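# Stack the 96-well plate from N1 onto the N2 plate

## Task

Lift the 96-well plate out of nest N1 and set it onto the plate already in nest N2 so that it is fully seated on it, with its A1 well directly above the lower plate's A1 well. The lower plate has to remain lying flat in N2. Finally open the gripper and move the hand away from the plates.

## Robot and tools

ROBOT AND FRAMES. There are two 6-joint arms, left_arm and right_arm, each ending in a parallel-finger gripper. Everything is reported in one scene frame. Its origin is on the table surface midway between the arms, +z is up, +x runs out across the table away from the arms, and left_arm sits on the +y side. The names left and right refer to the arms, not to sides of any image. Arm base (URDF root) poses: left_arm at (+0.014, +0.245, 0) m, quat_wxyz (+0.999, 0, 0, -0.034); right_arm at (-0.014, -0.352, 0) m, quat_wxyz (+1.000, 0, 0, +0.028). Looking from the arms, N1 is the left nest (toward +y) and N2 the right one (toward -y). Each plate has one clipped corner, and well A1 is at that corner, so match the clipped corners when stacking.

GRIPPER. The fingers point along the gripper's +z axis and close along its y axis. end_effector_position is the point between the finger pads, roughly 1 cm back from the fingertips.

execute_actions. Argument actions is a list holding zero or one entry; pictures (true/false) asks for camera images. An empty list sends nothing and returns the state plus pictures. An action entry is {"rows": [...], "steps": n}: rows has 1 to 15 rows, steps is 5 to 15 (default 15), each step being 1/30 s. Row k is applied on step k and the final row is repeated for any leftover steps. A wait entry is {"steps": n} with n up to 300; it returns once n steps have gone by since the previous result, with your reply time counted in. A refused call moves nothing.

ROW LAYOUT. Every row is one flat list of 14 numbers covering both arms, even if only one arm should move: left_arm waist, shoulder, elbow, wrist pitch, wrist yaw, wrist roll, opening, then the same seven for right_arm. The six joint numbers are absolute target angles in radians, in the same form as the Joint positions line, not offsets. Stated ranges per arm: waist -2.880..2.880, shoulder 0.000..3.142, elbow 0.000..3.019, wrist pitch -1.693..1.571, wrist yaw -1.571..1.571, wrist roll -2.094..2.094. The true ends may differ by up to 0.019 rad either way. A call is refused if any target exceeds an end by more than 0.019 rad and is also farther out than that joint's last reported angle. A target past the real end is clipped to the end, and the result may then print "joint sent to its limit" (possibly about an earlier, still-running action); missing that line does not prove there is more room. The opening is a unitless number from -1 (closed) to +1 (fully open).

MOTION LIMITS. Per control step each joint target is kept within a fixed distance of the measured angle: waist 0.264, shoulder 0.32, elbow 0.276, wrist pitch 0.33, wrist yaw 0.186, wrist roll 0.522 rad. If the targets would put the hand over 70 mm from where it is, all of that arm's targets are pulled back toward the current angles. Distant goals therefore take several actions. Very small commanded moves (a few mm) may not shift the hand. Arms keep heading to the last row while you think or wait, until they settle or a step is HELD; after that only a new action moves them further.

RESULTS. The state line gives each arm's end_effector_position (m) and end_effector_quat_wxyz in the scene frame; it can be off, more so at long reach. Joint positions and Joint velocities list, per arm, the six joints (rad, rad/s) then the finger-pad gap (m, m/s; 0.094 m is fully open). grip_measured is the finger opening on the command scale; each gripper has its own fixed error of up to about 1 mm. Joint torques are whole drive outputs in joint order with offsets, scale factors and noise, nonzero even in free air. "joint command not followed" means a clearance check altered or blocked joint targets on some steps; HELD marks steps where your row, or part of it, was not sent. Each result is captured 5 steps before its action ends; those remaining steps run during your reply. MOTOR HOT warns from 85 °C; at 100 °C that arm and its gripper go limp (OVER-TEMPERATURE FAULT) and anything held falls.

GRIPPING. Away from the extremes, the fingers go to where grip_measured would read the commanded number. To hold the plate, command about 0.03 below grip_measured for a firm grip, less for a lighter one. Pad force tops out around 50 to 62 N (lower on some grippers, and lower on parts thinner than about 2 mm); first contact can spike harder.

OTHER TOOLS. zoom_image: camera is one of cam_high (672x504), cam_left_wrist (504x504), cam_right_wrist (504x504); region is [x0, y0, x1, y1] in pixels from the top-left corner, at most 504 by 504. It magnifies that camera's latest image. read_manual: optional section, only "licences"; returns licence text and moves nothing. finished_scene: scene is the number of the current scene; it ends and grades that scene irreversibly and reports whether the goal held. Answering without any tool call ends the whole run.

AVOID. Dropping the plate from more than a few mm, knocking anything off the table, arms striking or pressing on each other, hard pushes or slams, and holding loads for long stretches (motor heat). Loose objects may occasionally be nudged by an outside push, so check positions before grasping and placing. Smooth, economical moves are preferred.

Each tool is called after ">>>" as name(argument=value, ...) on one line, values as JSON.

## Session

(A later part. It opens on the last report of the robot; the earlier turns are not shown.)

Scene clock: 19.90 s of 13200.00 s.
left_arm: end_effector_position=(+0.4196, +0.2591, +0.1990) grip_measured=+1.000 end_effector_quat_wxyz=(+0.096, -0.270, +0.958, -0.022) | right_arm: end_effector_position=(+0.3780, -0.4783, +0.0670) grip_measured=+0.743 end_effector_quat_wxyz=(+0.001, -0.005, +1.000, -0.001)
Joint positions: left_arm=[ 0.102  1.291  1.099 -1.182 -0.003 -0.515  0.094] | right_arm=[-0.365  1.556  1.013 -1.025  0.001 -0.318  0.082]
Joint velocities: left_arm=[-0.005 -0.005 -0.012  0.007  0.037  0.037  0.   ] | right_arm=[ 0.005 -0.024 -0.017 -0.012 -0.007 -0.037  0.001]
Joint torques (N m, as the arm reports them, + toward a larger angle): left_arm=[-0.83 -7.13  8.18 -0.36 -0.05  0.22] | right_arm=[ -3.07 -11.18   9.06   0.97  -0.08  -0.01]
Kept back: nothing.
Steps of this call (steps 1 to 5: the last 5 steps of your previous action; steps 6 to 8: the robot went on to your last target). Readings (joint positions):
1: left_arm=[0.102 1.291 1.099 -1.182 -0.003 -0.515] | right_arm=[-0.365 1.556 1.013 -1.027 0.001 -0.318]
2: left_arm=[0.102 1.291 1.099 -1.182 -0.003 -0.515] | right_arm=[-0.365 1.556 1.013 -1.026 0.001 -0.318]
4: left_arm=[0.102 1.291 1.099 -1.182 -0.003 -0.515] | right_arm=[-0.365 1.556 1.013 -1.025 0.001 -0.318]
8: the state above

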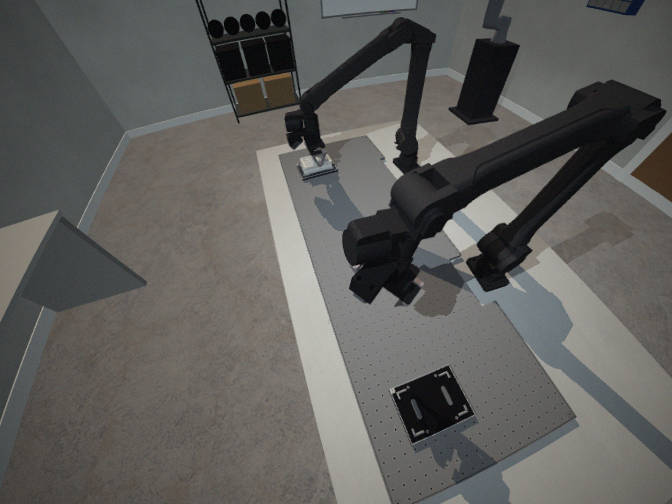

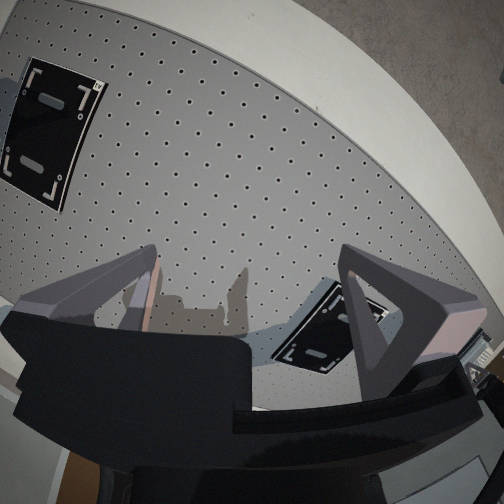

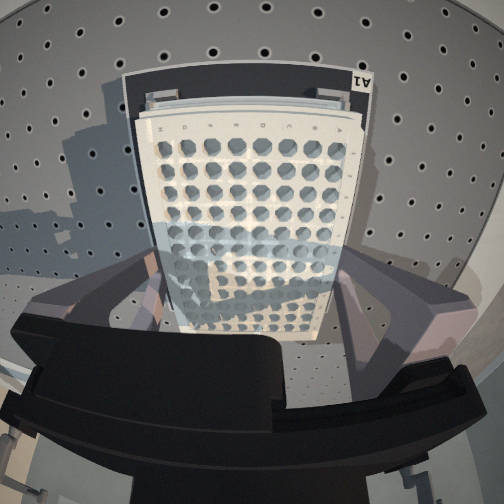

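>>> execute_actions(actions=[{"rows":[[0.1,1.3,1.1,-1.2,0,-0.5,1,-0.3535,1.588,1.022,-1.007,0,-0.333,0.68]]}], pictures=true)

>>> zoom_image(camera="cam_right_wrist", region=[110,50,390,180])

Scene clock: 20.37 s of 13200.00 s.
left_arm: end_effector_position=(+0.4196, +0.2591, +0.1990) grip_measured=+1.000 end_effector_quat_wxyz=(+0.096, -0.270, +0.958, -0.022) | right_arm: end_effector_position=(+0.3792, -0.4768, +0.0603) grip_measured=+0.743 end_effector_quat_wxyz=(-0.003, -0.008, +1.000, +0.001)
Joint positions: left_arm=[ 0.102  1.291  1.099 -1.182 -0.003 -0.515  0.094] | right_arm=[-0.361  1.573  1.013 -1.017  0.001 -0.321  0.082]
Joint velocities: left_arm=[-0.005 -0.015 -0.007  0.007  0.007  0.007  0.   ] | right_arm=[-0.005 -0.005  0.002  0.002  0.037 -0.081  0.001]
Joint torques (N m, as the arm reports them, + toward a larger angle): left_arm=[-0.82 -7.14  8.18 -0.37 -0.05  0.23] | right_arm=[ -1.74 -10.94   8.99   0.97  -0.1   -0.05]
Steps of this call (steps 1 to 4: the robot went on to your last target; steps 5 to 14: the first 10 steps of this action). Readings (joint positions):
5: left_arm=[0.102 1.291 1.099 -1.182 -0.003 -0.515] | right_arm=[-0.365 1.557 1.013 -1.023 0.001 -0.318]
6: left_arm=[0.102 1.291 1.099 -1.182 -0.003 -0.515] | right_arm=[-0.365 1.559 1.013 -1.021 0.001 -0.319]
8: left_arm=[0.102 1.291 1.099 -1.182 -0.003 -0.515] | right_arm=[-0.363 1.564 1.013 -1.018 0.001 -0.320]
12: left_arm=[0.102 1.291 1.099 -1.182 -0.003 -0.515] | right_arm=[-0.361 1.572 1.013 -1.017 0.001 -0.321]
14: the state above

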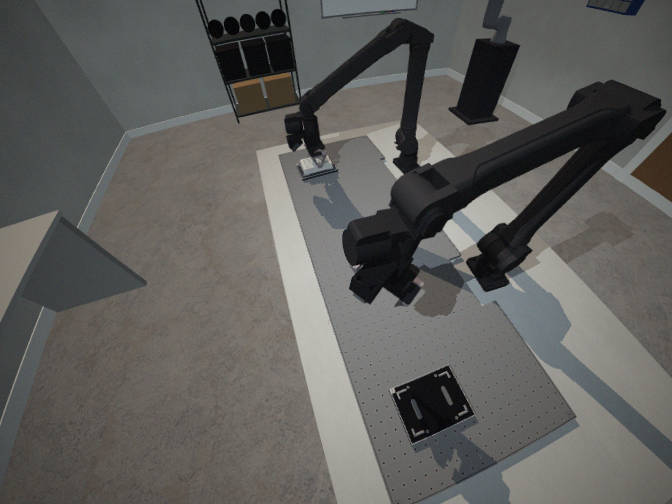

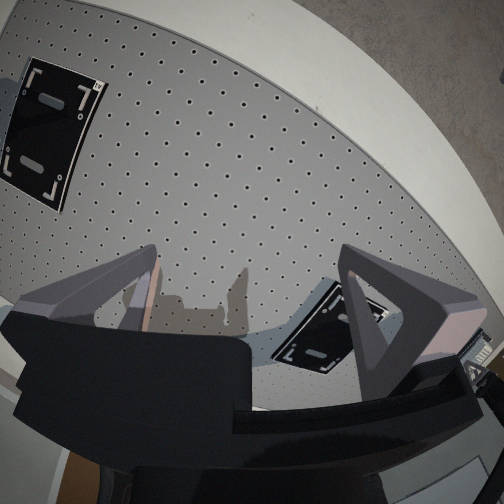

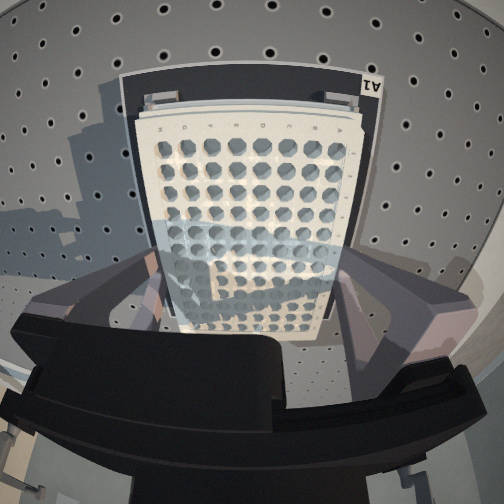

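Region (110, 50, 390, 180) of cam_right_wrist's 504x504 image, scaled by 1.800, with more detail than that image has; it fills the top 234 rows of this view, and the rest is white.

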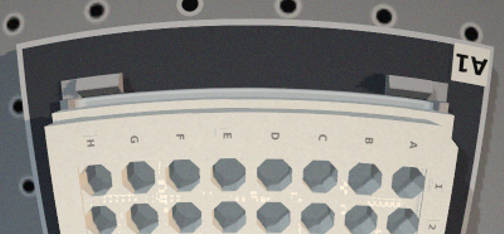

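>>> execute_actions(actions=[{"rows":[[0.1,1.3,1.1,-1.2,0,-0.5,1,-0.36,1.588,1.022,-1.003,0.008,-0.32,0.68]]}], pictures=true)

>>> zoom_image(camera="cam_right_wrist", region=[110,50,390,340])

Scene clock: 20.93 s of 13200.00 s.
left_arm: end_effector_position=(+0.4196, +0.2591, +0.1990) grip_measured=+1.000 end_effector_quat_wxyz=(+0.096, -0.270, +0.958, -0.022) | right_arm: end_effector_position=(+0.3800, -0.4778, +0.0603) grip_measured=+0.743 end_effector_quat_wxyz=(-0.002, -0.008, +1.000, -0.002)
Joint positions: left_arm=[ 0.102  1.291  1.099 -1.182 -0.003 -0.515  0.094] | right_arm=[-0.361  1.573  1.013 -1.013  0.005 -0.321  0.082]
Joint velocities: left_arm=[-0.005  0.015 -0.017 -0.027 -0.066  0.007  0.   ] | right_arm=[ 0.005  0.005  0.012 -0.007  0.007  0.022 -0.001]
Joint torques (N m, as the arm reports them, + toward a larger angle): left_arm=[-0.8  -7.12  8.19 -0.36 -0.06  0.23] | right_arm=[ -2.51 -11.34   8.97   0.93   0.12   0.04]
Steps of this call (steps 1 to 5: the last 5 steps of your previous action; steps 6 to 7: the robot went on to your last target; steps 8 to 17: the first 10 steps of this action). Readings (joint positions):
8: left_arm=[0.102 1.291 1.099 -1.182 -0.003 -0.515] | right_arm=[-0.361 1.573 1.013 -1.016 0.003 -0.321]
9: left_arm=[0.102 1.291 1.099 -1.182 -0.003 -0.515] | right_arm=[-0.361 1.573 1.013 -1.015 0.004 -0.321]
11: left_arm=[0.102 1.291 1.099 -1.182 -0.003 -0.515] | right_arm=[-0.361 1.573 1.013 -1.013 0.005 -0.321]
15: left_arm=[0.102 1.291 1.099 -1.182 -0.003 -0.515] | right_arm=[-0.361 1.573 1.013 -1.013 0.005 -0.321]
17: the state above

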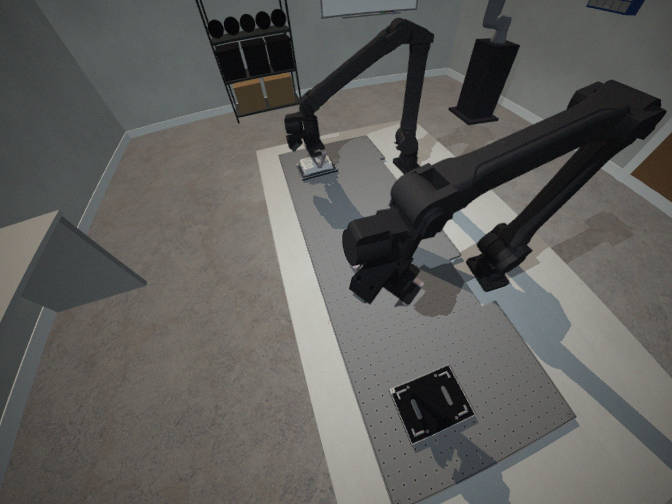

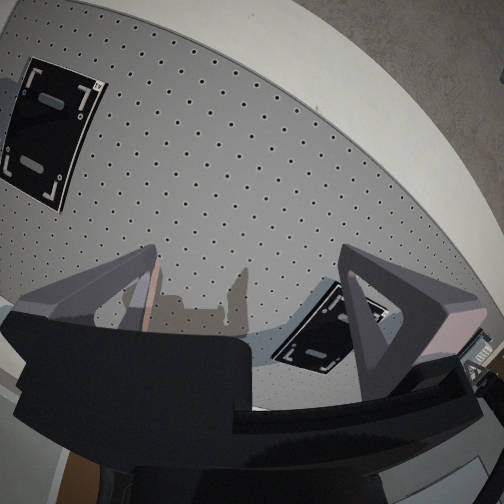

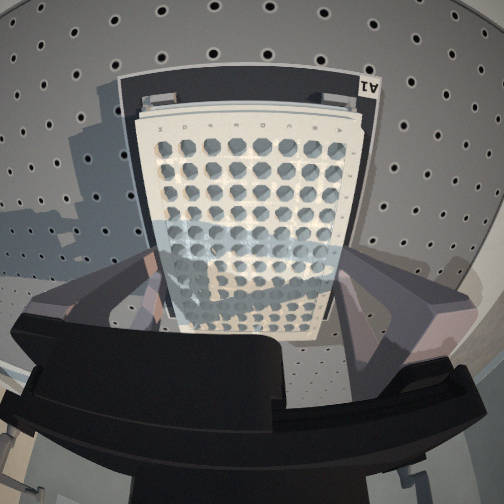

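Region (110, 50, 390, 340) of cam_right_wrist's 504x504 image, scaled by 1.738, with more detail than that image has; it fills the left 487 columns of this view, and the rest is white.

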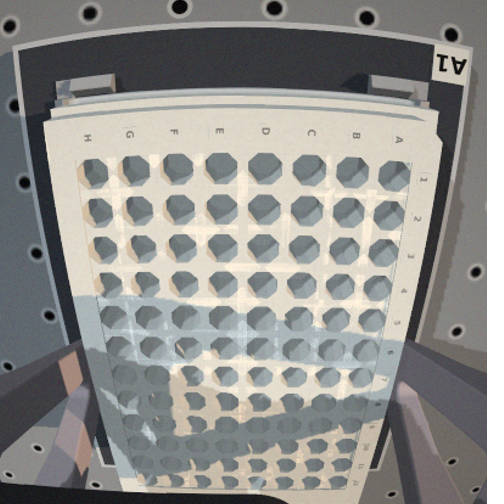

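>>> execute_actions(actions=[{"rows":[[0.1,1.3,1.1,-1.2,0,-0.5,1,-0.36,1.606,1.022,-1.003,0.008,-0.32,0.68]]}])

>>> execute_actions(actions=[{"rows":[[0.1,1.3,1.1,-1.2,0,-0.5,1,-0.36,1.62,1.022,-1.003,0.008,-0.32,0.68]]}], pictures=true)

>>> zoom_image(camera="cam_right_wrist", region=[110,50,390,180])

>>> zoom_image(camera="cam_high", region=[285,140,350,190])

Scene clock: 21.50 s of 13200.00 s.
left_arm: end_effector_position=(+0.4196, +0.2591, +0.1990) grip_measured=+1.000 end_effector_quat_wxyz=(+0.096, -0.270, +0.958, -0.022) | right_arm: end_effector_position=(+0.3798, -0.4777, +0.0577) grip_measured=+0.743 end_effector_quat_wxyz=(-0.005, -0.008, +1.000, -0.001)
Joint positions: left_arm=[ 0.102  1.291  1.099 -1.182 -0.003 -0.515  0.094] | right_arm=[-0.361  1.58   1.013 -1.012  0.005 -0.321  0.082]
Joint velocities: left_arm=[-0.005 -0.005  0.002 -0.002 -0.051 -0.007  0.   ] | right_arm=[-0.005 -0.015  0.012 -0.017 -0.081 -0.007  0.   ]
Joint torques (N m, as the arm reports them, + toward a larger angle): left_arm=[-0.79 -7.15  8.19 -0.36 -0.05  0.23] | right_arm=[ -2.29 -10.32   8.99   0.84   0.15   0.03]
Steps of this call (steps 1 to 5: the last 5 steps of your previous action; steps 6 to 7: the robot went on to your last target; steps 8 to 17: the first 10 steps of this action). Readings (joint positions):
8: left_arm=[0.102 1.291 1.099 -1.182 -0.003 -0.515] | right_arm=[-0.361 1.574 1.013 -1.013 0.005 -0.321]
9: left_arm=[0.102 1.291 1.099 -1.182 -0.003 -0.515] | right_arm=[-0.361 1.576 1.013 -1.013 0.005 -0.321]
11: left_arm=[0.102 1.291 1.099 -1.182 -0.003 -0.515] | right_arm=[-0.361 1.580 1.013 -1.013 0.005 -0.321]
15: left_arm=[0.102 1.291 1.099 -1.182 -0.003 -0.515] | right_arm=[-0.361 1.580 1.013 -1.012 0.005 -0.321]
17: the state above

Scene clock: 22.00 s of 13200.00 s.
left_arm: end_effector_position=(+0.4196, +0.2591, +0.1990) grip_measured=+1.000 end_effector_quat_wxyz=(+0.096, -0.270, +0.958, -0.022) | right_arm: end_effector_position=(+0.3797, -0.4777, +0.0576) grip_measured=+0.743 end_effector_quat_wxyz=(-0.005, -0.008, +1.000, -0.001)
Joint positions: left_arm=[ 0.102  1.291  1.099 -1.182 -0.003 -0.515  0.094] | right_arm=[-0.361  1.58   1.013 -1.012  0.005 -0.321  0.082]
Joint velocities: left_arm=[-0.015 -0.005 -0.002  0.002 -0.066 -0.051  0.   ] | right_arm=[ 0.005 -0.005 -0.007 -0.002  0.037 -0.022 -0.001]
Joint torques (N m, as the arm reports them, + toward a larger angle): left_arm=[-0.78 -7.16  8.18 -0.36 -0.05  0.22] | right_arm=[-2.16 -9.01  8.95  1.    0.11  0.05]
Steps of this call (steps 1 to 5: the last 5 steps of your previous action; steps 6 to 15: the first 10 steps of this action). Readings (joint positions):
6: left_arm=[0.102 1.291 1.099 -1.182 -0.003 -0.515] | right_arm=[-0.361 1.580 1.013 -1.012 0.005 -0.321]
7: left_arm=[0.102 1.291 1.099 -1.182 -0.003 -0.515] | right_arm=[-0.361 1.580 1.013 -1.012 0.005 -0.321]
9: left_arm=[0.102 1.291 1.099 -1.182 -0.003 -0.515] | right_arm=[-0.361 1.580 1.013 -1.012 0.005 -0.321]
13: left_arm=[0.102 1.291 1.099 -1.182 -0.003 -0.515] | right_arm=[-0.361 1.580 1.013 -1.012 0.005 -0.321]
15: the state above

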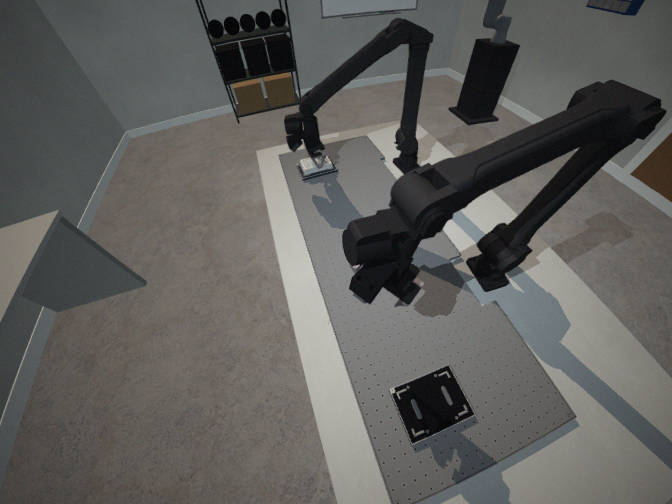

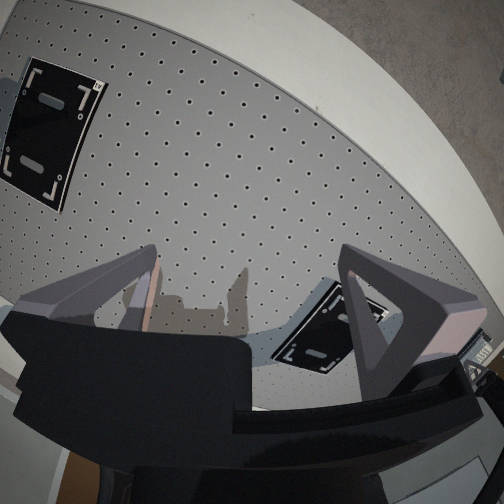

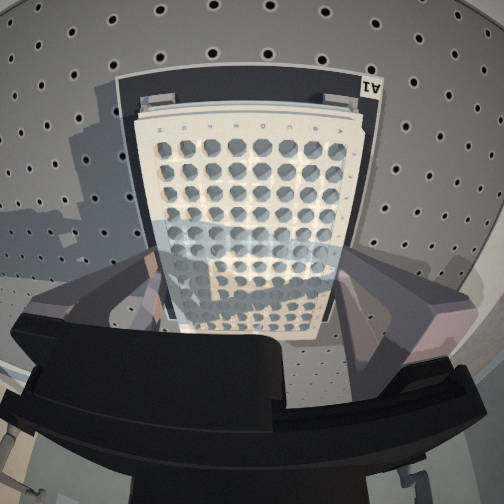

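Region (110, 50, 390, 180) of cam_right_wrist's 504x504 image, scaled by 1.800, with more detail than that image has; it fills the top 234 rows of this view, and the rest is white.

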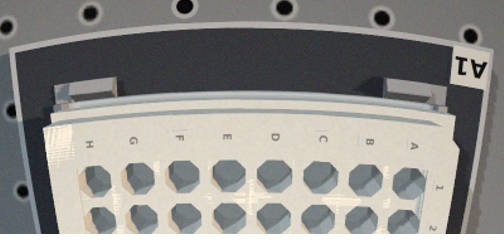

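Region (285, 140, 350, 190) of cam_high's 672x504 image, scaled by 7.754, with more detail than that image has; it fills the top 388 rows of this view, and the rest is white.

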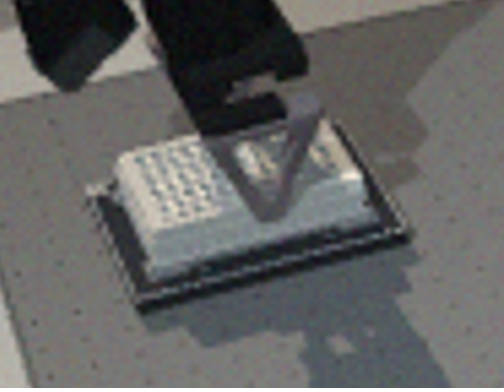

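>>> execute_actions(actions=[{"rows":[[0.1,1.3,1.1,-1.2,0,-0.5,1,-0.36,1.607,1.022,-0.99,0.008,-0.32,0.68]]}])

>>> execute_actions(actions=[{"rows":[[0.1,1.3,1.1,-1.2,0,-0.5,1,-0.36,1.607,1.022,-1.04,0.008,-0.32,0.68]]}])

Scene clock: 22.50 s of 13200.00 s.
left_arm: end_effector_position=(+0.4196, +0.2591, +0.1990) grip_measured=+1.000 end_effector_quat_wxyz=(+0.096, -0.270, +0.958, -0.022) | right_arm: end_effector_position=(+0.3799, -0.4777, +0.0576) grip_measured=+0.743 end_effector_quat_wxyz=(-0.004, -0.008, +1.000, -0.001)
Joint positions: left_arm=[ 0.102  1.291  1.099 -1.182 -0.003 -0.515  0.094] | right_arm=[-0.361  1.58   1.013 -1.011  0.005 -0.321  0.082]
Joint velocities: left_arm=[-0.005 -0.005  0.017  0.012 -0.022  0.007  0.   ] | right_arm=[-0.015  0.005  0.012 -0.002  0.037  0.022 -0.   ]
Joint torques (N m, as the arm reports them, + toward a larger angle): left_arm=[-0.78 -7.11  8.2  -0.36 -0.05  0.22] | right_arm=[-2.35 -9.97  8.91  1.26  0.1   0.05]
Steps of this call (steps 1 to 5: the last 5 steps of your previous action; steps 6 to 15: the first 10 steps of this action). Readings (joint positions):
6: left_arm=[0.102 1.291 1.099 -1.182 -0.003 -0.515] | right_arm=[-0.361 1.580 1.013 -1.012 0.005 -0.321]
7: left_arm=[0.102 1.291 1.099 -1.182 -0.003 -0.515] | right_arm=[-0.361 1.580 1.013 -1.011 0.005 -0.321]
9: left_arm=[0.102 1.291 1.099 -1.182 -0.003 -0.515] | right_arm=[-0.361 1.580 1.013 -1.011 0.005 -0.321]
13: left_arm=[0.102 1.291 1.099 -1.182 -0.003 -0.515] | right_arm=[-0.361 1.580 1.013 -1.011 0.005 -0.321]
15: the state above

Scene clock: 23.00 s of 13200.00 s.
left_arm: end_effector_position=(+0.4196, +0.2591, +0.1990) grip_measured=+1.000 end_effector_quat_wxyz=(+0.096, -0.270, +0.958, -0.022) | right_arm: end_effector_position=(+0.3784, -0.4773, +0.0576) grip_measured=+0.743 end_effector_quat_wxyz=(-0.007, -0.008, +1.000, -0.000)
Joint positions: left_arm=[ 0.102  1.291  1.099 -1.182 -0.003 -0.515  0.094] | right_arm=[-0.361  1.58   1.013 -1.018  0.005 -0.321  0.082]
Joint velocities: left_arm=[-0.005 -0.005  0.007 -0.012  0.022 -0.037  0.   ] | right_arm=[-0.005 -0.005  0.007 -0.002  0.022 -0.051 -0.001]
Joint torques (N m, as the arm reports them, + toward a larger angle): left_arm=[-0.78 -7.13  8.19 -0.36 -0.05  0.22] | right_arm=[-1.76 -9.95  8.9  -0.51  0.1   0.01]
Steps of this call (steps 1 to 5: the last 5 steps of your previous action; steps 6 to 15: the first 10 steps of this action). Readings (joint positions):
6: left_arm=[0.102 1.291 1.099 -1.182 -0.003 -0.515] | right_arm=[-0.361 1.580 1.013 -1.016 0.005 -0.321]
7: left_arm=[0.102 1.291 1.099 -1.182 -0.003 -0.515] | right_arm=[-0.361 1.580 1.013 -1.017 0.005 -0.321]
9: left_arm=[0.102 1.291 1.099 -1.182 -0.003 -0.515] | right_arm=[-0.361 1.580 1.013 -1.018 0.005 -0.321]
13: left_arm=[0.102 1.291 1.099 -1.182 -0.003 -0.515] | right_arm=[-0.361 1.580 1.013 -1.018 0.005 -0.321]
15: the state above

>>> execute_actions(actions=[{"rows":[[0.1,1.3,1.1,-1.2,0,-0.5,1,-0.36,1.59,1.022,-1.05,0.025,-0.32,0.68]],"steps":12}])

>>> execute_actions(actions=[{"rows":[[0.1,1.3,1.1,-1.2,0,-0.5,1,-0.36,1.59,1.022,-0.98,-0.015,-0.32,0.68]],"steps":12}])

>>> execute_actions(actions=[{"rows":[[0.1,1.3,1.1,-1.2,0,-0.5,1,-0.36,1.625,1.022,-1.02,0.008,-0.32,0.68]],"steps":12}])

Scene clock: 23.40 s of 13200.00 s.
left_arm: end_effector_position=(+0.4196, +0.2591, +0.1990) grip_measured=+1.000 end_effector_quat_wxyz=(+0.096, -0.270, +0.958, -0.022) | right_arm: end_effector_position=(+0.3780, -0.4775, +0.0576) grip_measured=+0.743 end_effector_quat_wxyz=(-0.009, -0.009, +1.000, -0.002)
Joint positions: left_arm=[ 0.102  1.291  1.099 -1.182 -0.003 -0.515  0.094] | right_arm=[-0.36   1.58   1.013 -1.019  0.009 -0.321  0.082]
Joint velocities: left_arm=[-0.005 -0.005  0.007 -0.017 -0.007  0.022  0.   ] | right_arm=[-0.005 -0.015  0.002 -0.022 -0.007 -0.081  0.   ]
Joint torques (N m, as the arm reports them, + toward a larger angle): left_arm=[-0.85 -7.14  8.18 -0.37 -0.05  0.22] | right_arm=[ -2.24 -11.94   8.95  -0.77   0.7    0.06]
Steps of this call (steps 1 to 5: the last 5 steps of your previous action; steps 6 to 12: the first 7 steps of this action). Readings (joint positions):
6: left_arm=[0.102 1.291 1.099 -1.182 -0.003 -0.515] | right_arm=[-0.361 1.580 1.013 -1.019 0.007 -0.321]
7: left_arm=[0.102 1.291 1.099 -1.182 -0.003 -0.515] | right_arm=[-0.360 1.580 1.013 -1.019 0.009 -0.321]
9: left_arm=[0.102 1.291 1.099 -1.182 -0.003 -0.515] | right_arm=[-0.360 1.580 1.013 -1.019 0.009 -0.321]
12: the state above

Scene clock: 23.80 s of 13200.00 s.
left_arm: end_effector_position=(+0.4196, +0.2591, +0.1990) grip_measured=+1.000 end_effector_quat_wxyz=(+0.096, -0.270, +0.958, -0.022) | right_arm: end_effector_position=(+0.3807, -0.4769, +0.0576) grip_measured=+0.743 end_effector_quat_wxyz=(-0.003, -0.008, +1.000, +0.001)
Joint positions: left_arm=[ 0.102  1.291  1.099 -1.182 -0.003 -0.515  0.094] | right_arm=[-0.361  1.58   1.013 -1.009 -0.001 -0.321  0.082]
Joint velocities: left_arm=[ 0.005 -0.015 -0.002 -0.007  0.007 -0.022  0.   ] | right_arm=[ 0.005  0.005  0.002 -0.017  0.007  0.022 -0.001]
Joint torques (N m, as the arm reports them, + toward a larger angle): left_arm=[-0.81 -7.15  8.18 -0.35 -0.05  0.22] | right_arm=[ -1.82 -11.72   8.99   1.86  -0.7    0.02]
Steps of this call (steps 1 to 5: the last 5 steps of your previous action; steps 6 to 12: the first 7 steps of this action). Readings (joint positions):
6: left_arm=[0.102 1.291 1.099 -1.182 -0.003 -0.515] | right_arm=[-0.360 1.580 1.013 -1.013 0.002 -0.321]
7: left_arm=[0.102 1.291 1.099 -1.182 -0.003 -0.515] | right_arm=[-0.361 1.580 1.013 -1.010 -0.001 -0.321]
9: left_arm=[0.102 1.291 1.099 -1.182 -0.003 -0.515] | right_arm=[-0.361 1.580 1.013 -1.009 -0.001 -0.321]
12: the state above

Scene clock: 24.20 s of 13200.00 s.
left_arm: end_effector_position=(+0.4196, +0.2591, +0.1990) grip_measured=+1.000 end_effector_quat_wxyz=(+0.096, -0.270, +0.958, -0.022) | right_arm: end_effector_position=(+0.3797, -0.4772, +0.0573) grip_measured=+0.743 end_effector_quat_wxyz=(-0.005, -0.008, +1.000, +0.000)
Joint positions: left_arm=[ 0.102  1.291  1.099 -1.182 -0.003 -0.515  0.094] | right_arm=[-0.361  1.581  1.013 -1.013  0.002 -0.321  0.082]
Joint velocities: left_arm=[-0.005 -0.015  0.017 -0.012 -0.037 -0.037  0.   ] | right_arm=[ 0.005 -0.005 -0.002 -0.007 -0.022 -0.051 -0.001]
Joint torques (N m, as the arm reports them, + toward a larger angle): left_arm=[-0.8  -7.09  8.2  -0.37 -0.05  0.22] | right_arm=[-2.54 -8.96  8.97  0.12  0.21  0.01]
Steps of this call (steps 1 to 5: the last 5 steps of your previous action; steps 6 to 12: the first 7 steps of this action). Readings (joint positions):
6: left_arm=[0.102 1.291 1.099 -1.182 -0.003 -0.515] | right_arm=[-0.361 1.580 1.013 -1.012 0.002 -0.321]
7: left_arm=[0.102 1.291 1.099 -1.182 -0.003 -0.515] | right_arm=[-0.361 1.581 1.013 -1.013 0.002 -0.321]
9: left_arm=[0.102 1.291 1.099 -1.182 -0.003 -0.515] | right_arm=[-0.361 1.581 1.013 -1.013 0.002 -0.321]
12: the state above

The plate resists sliding in all four directions, so I'm releasing it.

>>> execute_actions(actions=[{"rows":[[0.1,1.3,1.1,-1.2,0,-0.5,1,-0.36,1.575,1.022,-1.013,0.003,-0.32,0.68],[0.1,1.3,1.1,-1.2,0,-0.5,1,-0.36,1.575,1.022,-1.013,0.003,-0.32,0.76],[0.1,1.3,1.1,-1.2,0,-0.5,1,-0.36,1.575,1.022,-1.013,0.003,-0.32,1]],"steps":8}])

>>> execute_actions(actions=[{"rows":[[0.1,1.3,1.1,-1.2,0,-0.5,1,-0.36,1.45,1.022,-1.04,0.003,-0.32,1]]}], pictures=true)

>>> execute_actions(actions=[{"rows":[[0.1,1.3,1.1,-1.2,0,-0.5,1,-0.36,1.0,0.7,-1.1,0.003,-0.32,1]]}])

>>> execute_actions(actions=[{"steps":12}], pictures=true)

>>> zoom_image(camera="cam_high", region=[285,140,350,190])

Scene clock: 24.57 s of 13200.00 s.
left_arm: end_effector_position=(+0.4196, +0.2591, +0.1990) grip_measured=+1.000 end_effector_quat_wxyz=(+0.096, -0.270, +0.958, -0.022) | right_arm: end_effector_position=(+0.3798, -0.4772, +0.0576) grip_measured=+0.911 end_effector_quat_wxyz=(-0.004, -0.008, +1.000, +0.001)
Joint positions: left_arm=[ 0.102  1.291  1.099 -1.182 -0.003 -0.515  0.094] | right_arm=[-0.361  1.58   1.013 -1.013  0.002 -0.321  0.09 ]
Joint velocities: left_arm=[-0.005 -0.005 -0.007 -0.012  0.022  0.022  0.   ] | right_arm=[-0.005 -0.015 -0.017 -0.002 -0.051  0.022  0.186]
Joint torques (N m, as the arm reports them, + toward a larger angle): left_arm=[-0.79 -7.07  8.18 -0.36 -0.05  0.23] | right_arm=[ -2.3  -12.86   8.95   0.45   0.04   0.08]
Steps of this call (steps 1 to 5: the last 5 steps of your previous action; steps 6 to 8: the robot went on to your last target; steps 9 to 11: the first 3 steps of this action). Readings (joint positions):
9: left_arm=[0.102 1.291 1.099 -1.182 -0.003 -0.515] | right_arm=[-0.361 1.580 1.013 -1.013 0.002 -0.321]
10: left_arm=[0.102 1.291 1.099 -1.182 -0.003 -0.515] | right_arm=[-0.361 1.580 1.013 -1.013 0.002 -0.321]
11: the state above

Scene clock: 25.07 s of 13200.00 s.
left_arm: end_effector_position=(+0.4196, +0.2591, +0.1990) grip_measured=+1.000 end_effector_quat_wxyz=(+0.096, -0.270, +0.958, -0.022) | right_arm: end_effector_position=(+0.3791, -0.4770, +0.1086) grip_measured=+1.000 end_effector_quat_wxyz=(+0.048, -0.008, +0.999, -0.017)
Joint positions: left_arm=[ 0.102  1.291  1.099 -1.182 -0.003 -0.515  0.094] | right_arm=[-0.361  1.444  1.007 -1.032  0.002 -0.321  0.094]
Joint velocities: left_arm=[-0.005 -0.015  0.007  0.007  0.007 -0.007  0.   ] | right_arm=[-0.015 -0.005  0.012  0.017  0.022 -0.022  0.   ]
Joint torques (N m, as the arm reports them, + toward a larger angle): left_arm=[-0.76 -7.11  8.2  -0.37 -0.05  0.23] | right_arm=[ -1.99 -11.07  10.33   0.39   0.04   0.03]
Steps of this call (steps 1 to 5: the last 5 steps of your previous action; steps 6 to 15: the first 10 steps of this action). Readings (joint positions):
6: left_arm=[0.102 1.291 1.099 -1.182 -0.003 -0.515] | right_arm=[-0.361 1.574 1.012 -1.016 0.002 -0.321]
7: left_arm=[0.102 1.291 1.099 -1.182 -0.003 -0.515] | right_arm=[-0.361 1.561 1.010 -1.021 0.002 -0.321]
9: left_arm=[0.102 1.291 1.099 -1.182 -0.003 -0.515] | right_arm=[-0.361 1.522 1.007 -1.030 0.002 -0.321]
13: left_arm=[0.102 1.291 1.099 -1.182 -0.003 -0.515] | right_arm=[-0.361 1.453 1.007 -1.032 0.002 -0.321]
15: the state above

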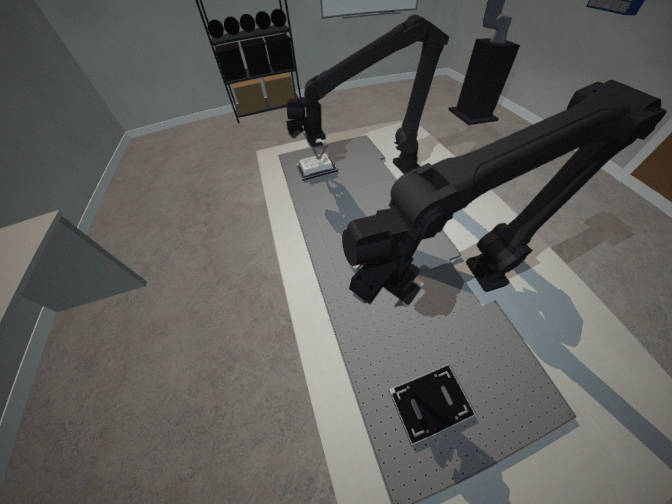

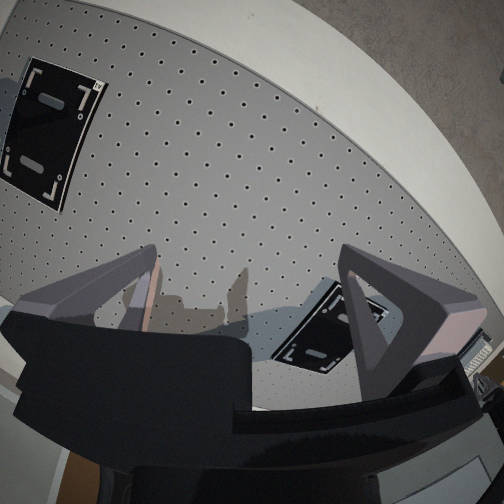

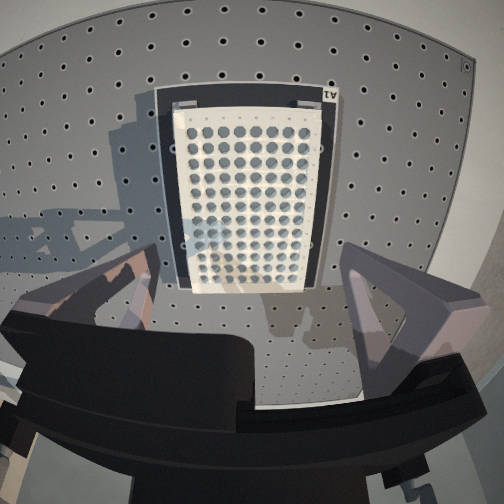

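Scene clock: 25.57 s of 13200.00 s.
left_arm: end_effector_position=(+0.4196, +0.2591, +0.1990) grip_measured=+1.000 end_effector_quat_wxyz=(+0.096, -0.270, +0.958, -0.022) | right_arm: end_effector_position=(+0.2443, -0.4345, +0.1315) grip_measured=+1.000 end_effector_quat_wxyz=(+0.086, -0.008, +0.996, -0.029)
Joint positions: left_arm=[ 0.102  1.291  1.099 -1.182 -0.003 -0.515  0.094] | right_arm=[-0.361  0.959  0.677 -1.107  0.002 -0.321  0.094]
Joint velocities: left_arm=[-0.015  0.005 -0.002 -0.002  0.007  0.095  0.   ] | right_arm=[-0.005 -0.386  0.139 -0.007  0.007  0.007  0.   ]
Joint torques (N m, as the arm reports them, + toward a larger angle): left_arm=[-0.72 -7.05  8.2  -0.36 -0.05  0.23] | right_arm=[-2.44  2.04 11.09  1.21  0.03  0.04]
Steps of this call (steps 1 to 5: the last 5 steps of your previous action; steps 6 to 15: the first 10 steps of this action). Readings (joint positions):
6: left_arm=[0.102 1.291 1.099 -1.182 -0.003 -0.515] | right_arm=[-0.361 1.431 0.987 -1.030 0.002 -0.321]
7: left_arm=[0.102 1.291 1.099 -1.182 -0.003 -0.515] | right_arm=[-0.361 1.398 0.943 -1.030 0.002 -0.321]
9: left_arm=[0.102 1.291 1.099 -1.182 -0.003 -0.515] | right_arm=[-0.361 1.291 0.825 -1.050 0.002 -0.321]
13: left_arm=[0.102 1.291 1.099 -1.182 -0.003 -0.515] | right_arm=[-0.361 1.017 0.674 -1.104 0.002 -0.321]
15: the state above

Scene clock: 25.97 s of 13200.00 s.
left_arm: end_effector_position=(+0.4196, +0.2591, +0.1990) grip_measured=+1.000 end_effector_quat_wxyz=(+0.096, -0.270, +0.958, -0.022) | right_arm: end_effector_position=(+0.2456, -0.4349, +0.1247) grip_measured=+1.000 end_effector_quat_wxyz=(+0.072, -0.008, +0.997, -0.024)
Joint positions: left_arm=[ 0.102  1.291  1.099 -1.182 -0.003 -0.515  0.094] | right_arm=[-0.361  0.992  0.681 -1.107  0.002 -0.321  0.094]
Joint velocities: left_arm=[-0.005  0.005 -0.002  0.002 -0.022 -0.037  0.   ] | right_arm=[-0.005 -0.005 -0.002 -0.017  0.022 -0.007  0.   ]
Joint torques (N m, as the arm reports them, + toward a larger angle): left_arm=[-0.83 -7.07  8.18 -0.36 -0.06  0.22] | right_arm=[-2.41 -3.65 11.25  1.12 -0.01  0.04]
Kept back: nothing.
Steps of this call (steps 1 to 5: the last 5 steps of your previous action; steps 6 to 12: the robot went on to your last target). Readings (joint positions):
1: left_arm=[0.102 1.291 1.099 -1.182 -0.003 -0.515] | right_arm=[-0.361 0.952 0.680 -1.107 0.002 -0.321]
2: left_arm=[0.102 1.291 1.099 -1.182 -0.003 -0.515] | right_arm=[-0.361 0.954 0.681 -1.107 0.002 -0.321]
4: left_arm=[0.102 1.291 1.099 -1.182 -0.003 -0.515] | right_arm=[-0.361 0.970 0.681 -1.107 0.002 -0.321]
8: left_arm=[0.102 1.291 1.099 -1.182 -0.003 -0.515] | right_arm=[-0.361 0.992 0.681 -1.107 0.002 -0.321]
12: the state above

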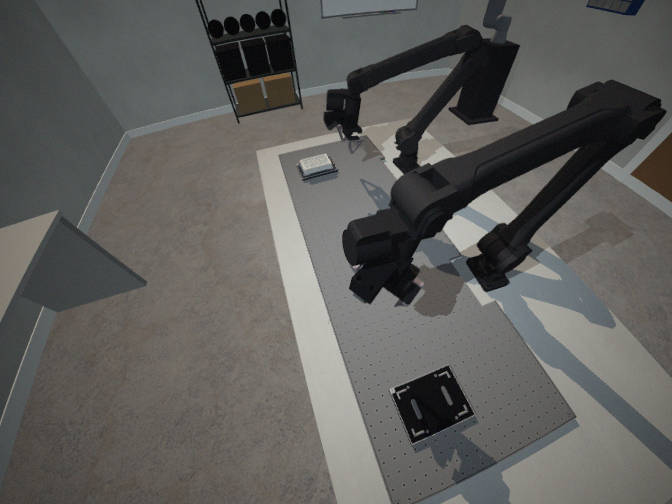

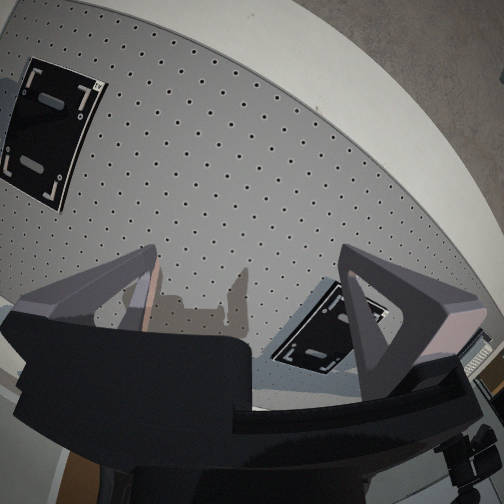

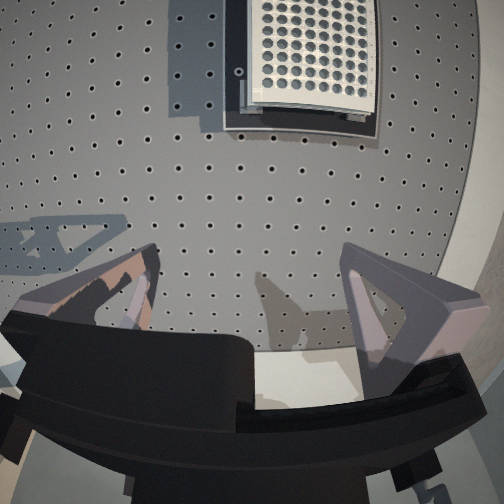

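Region (285, 140, 350, 190) of cam_high's 672x504 image, scaled by 7.754, with more detail than that image has; it fills the top 388 rows of this view, and the rest is white.

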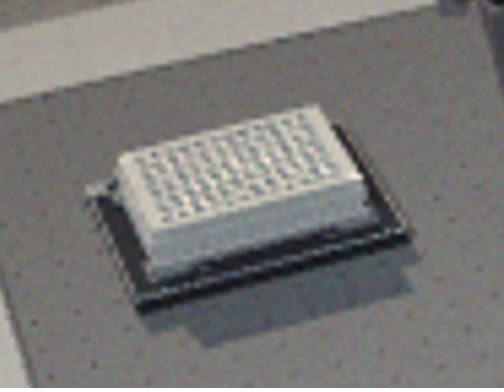

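>>> finished_scene(scene=1)

The scene is finished: the task was done.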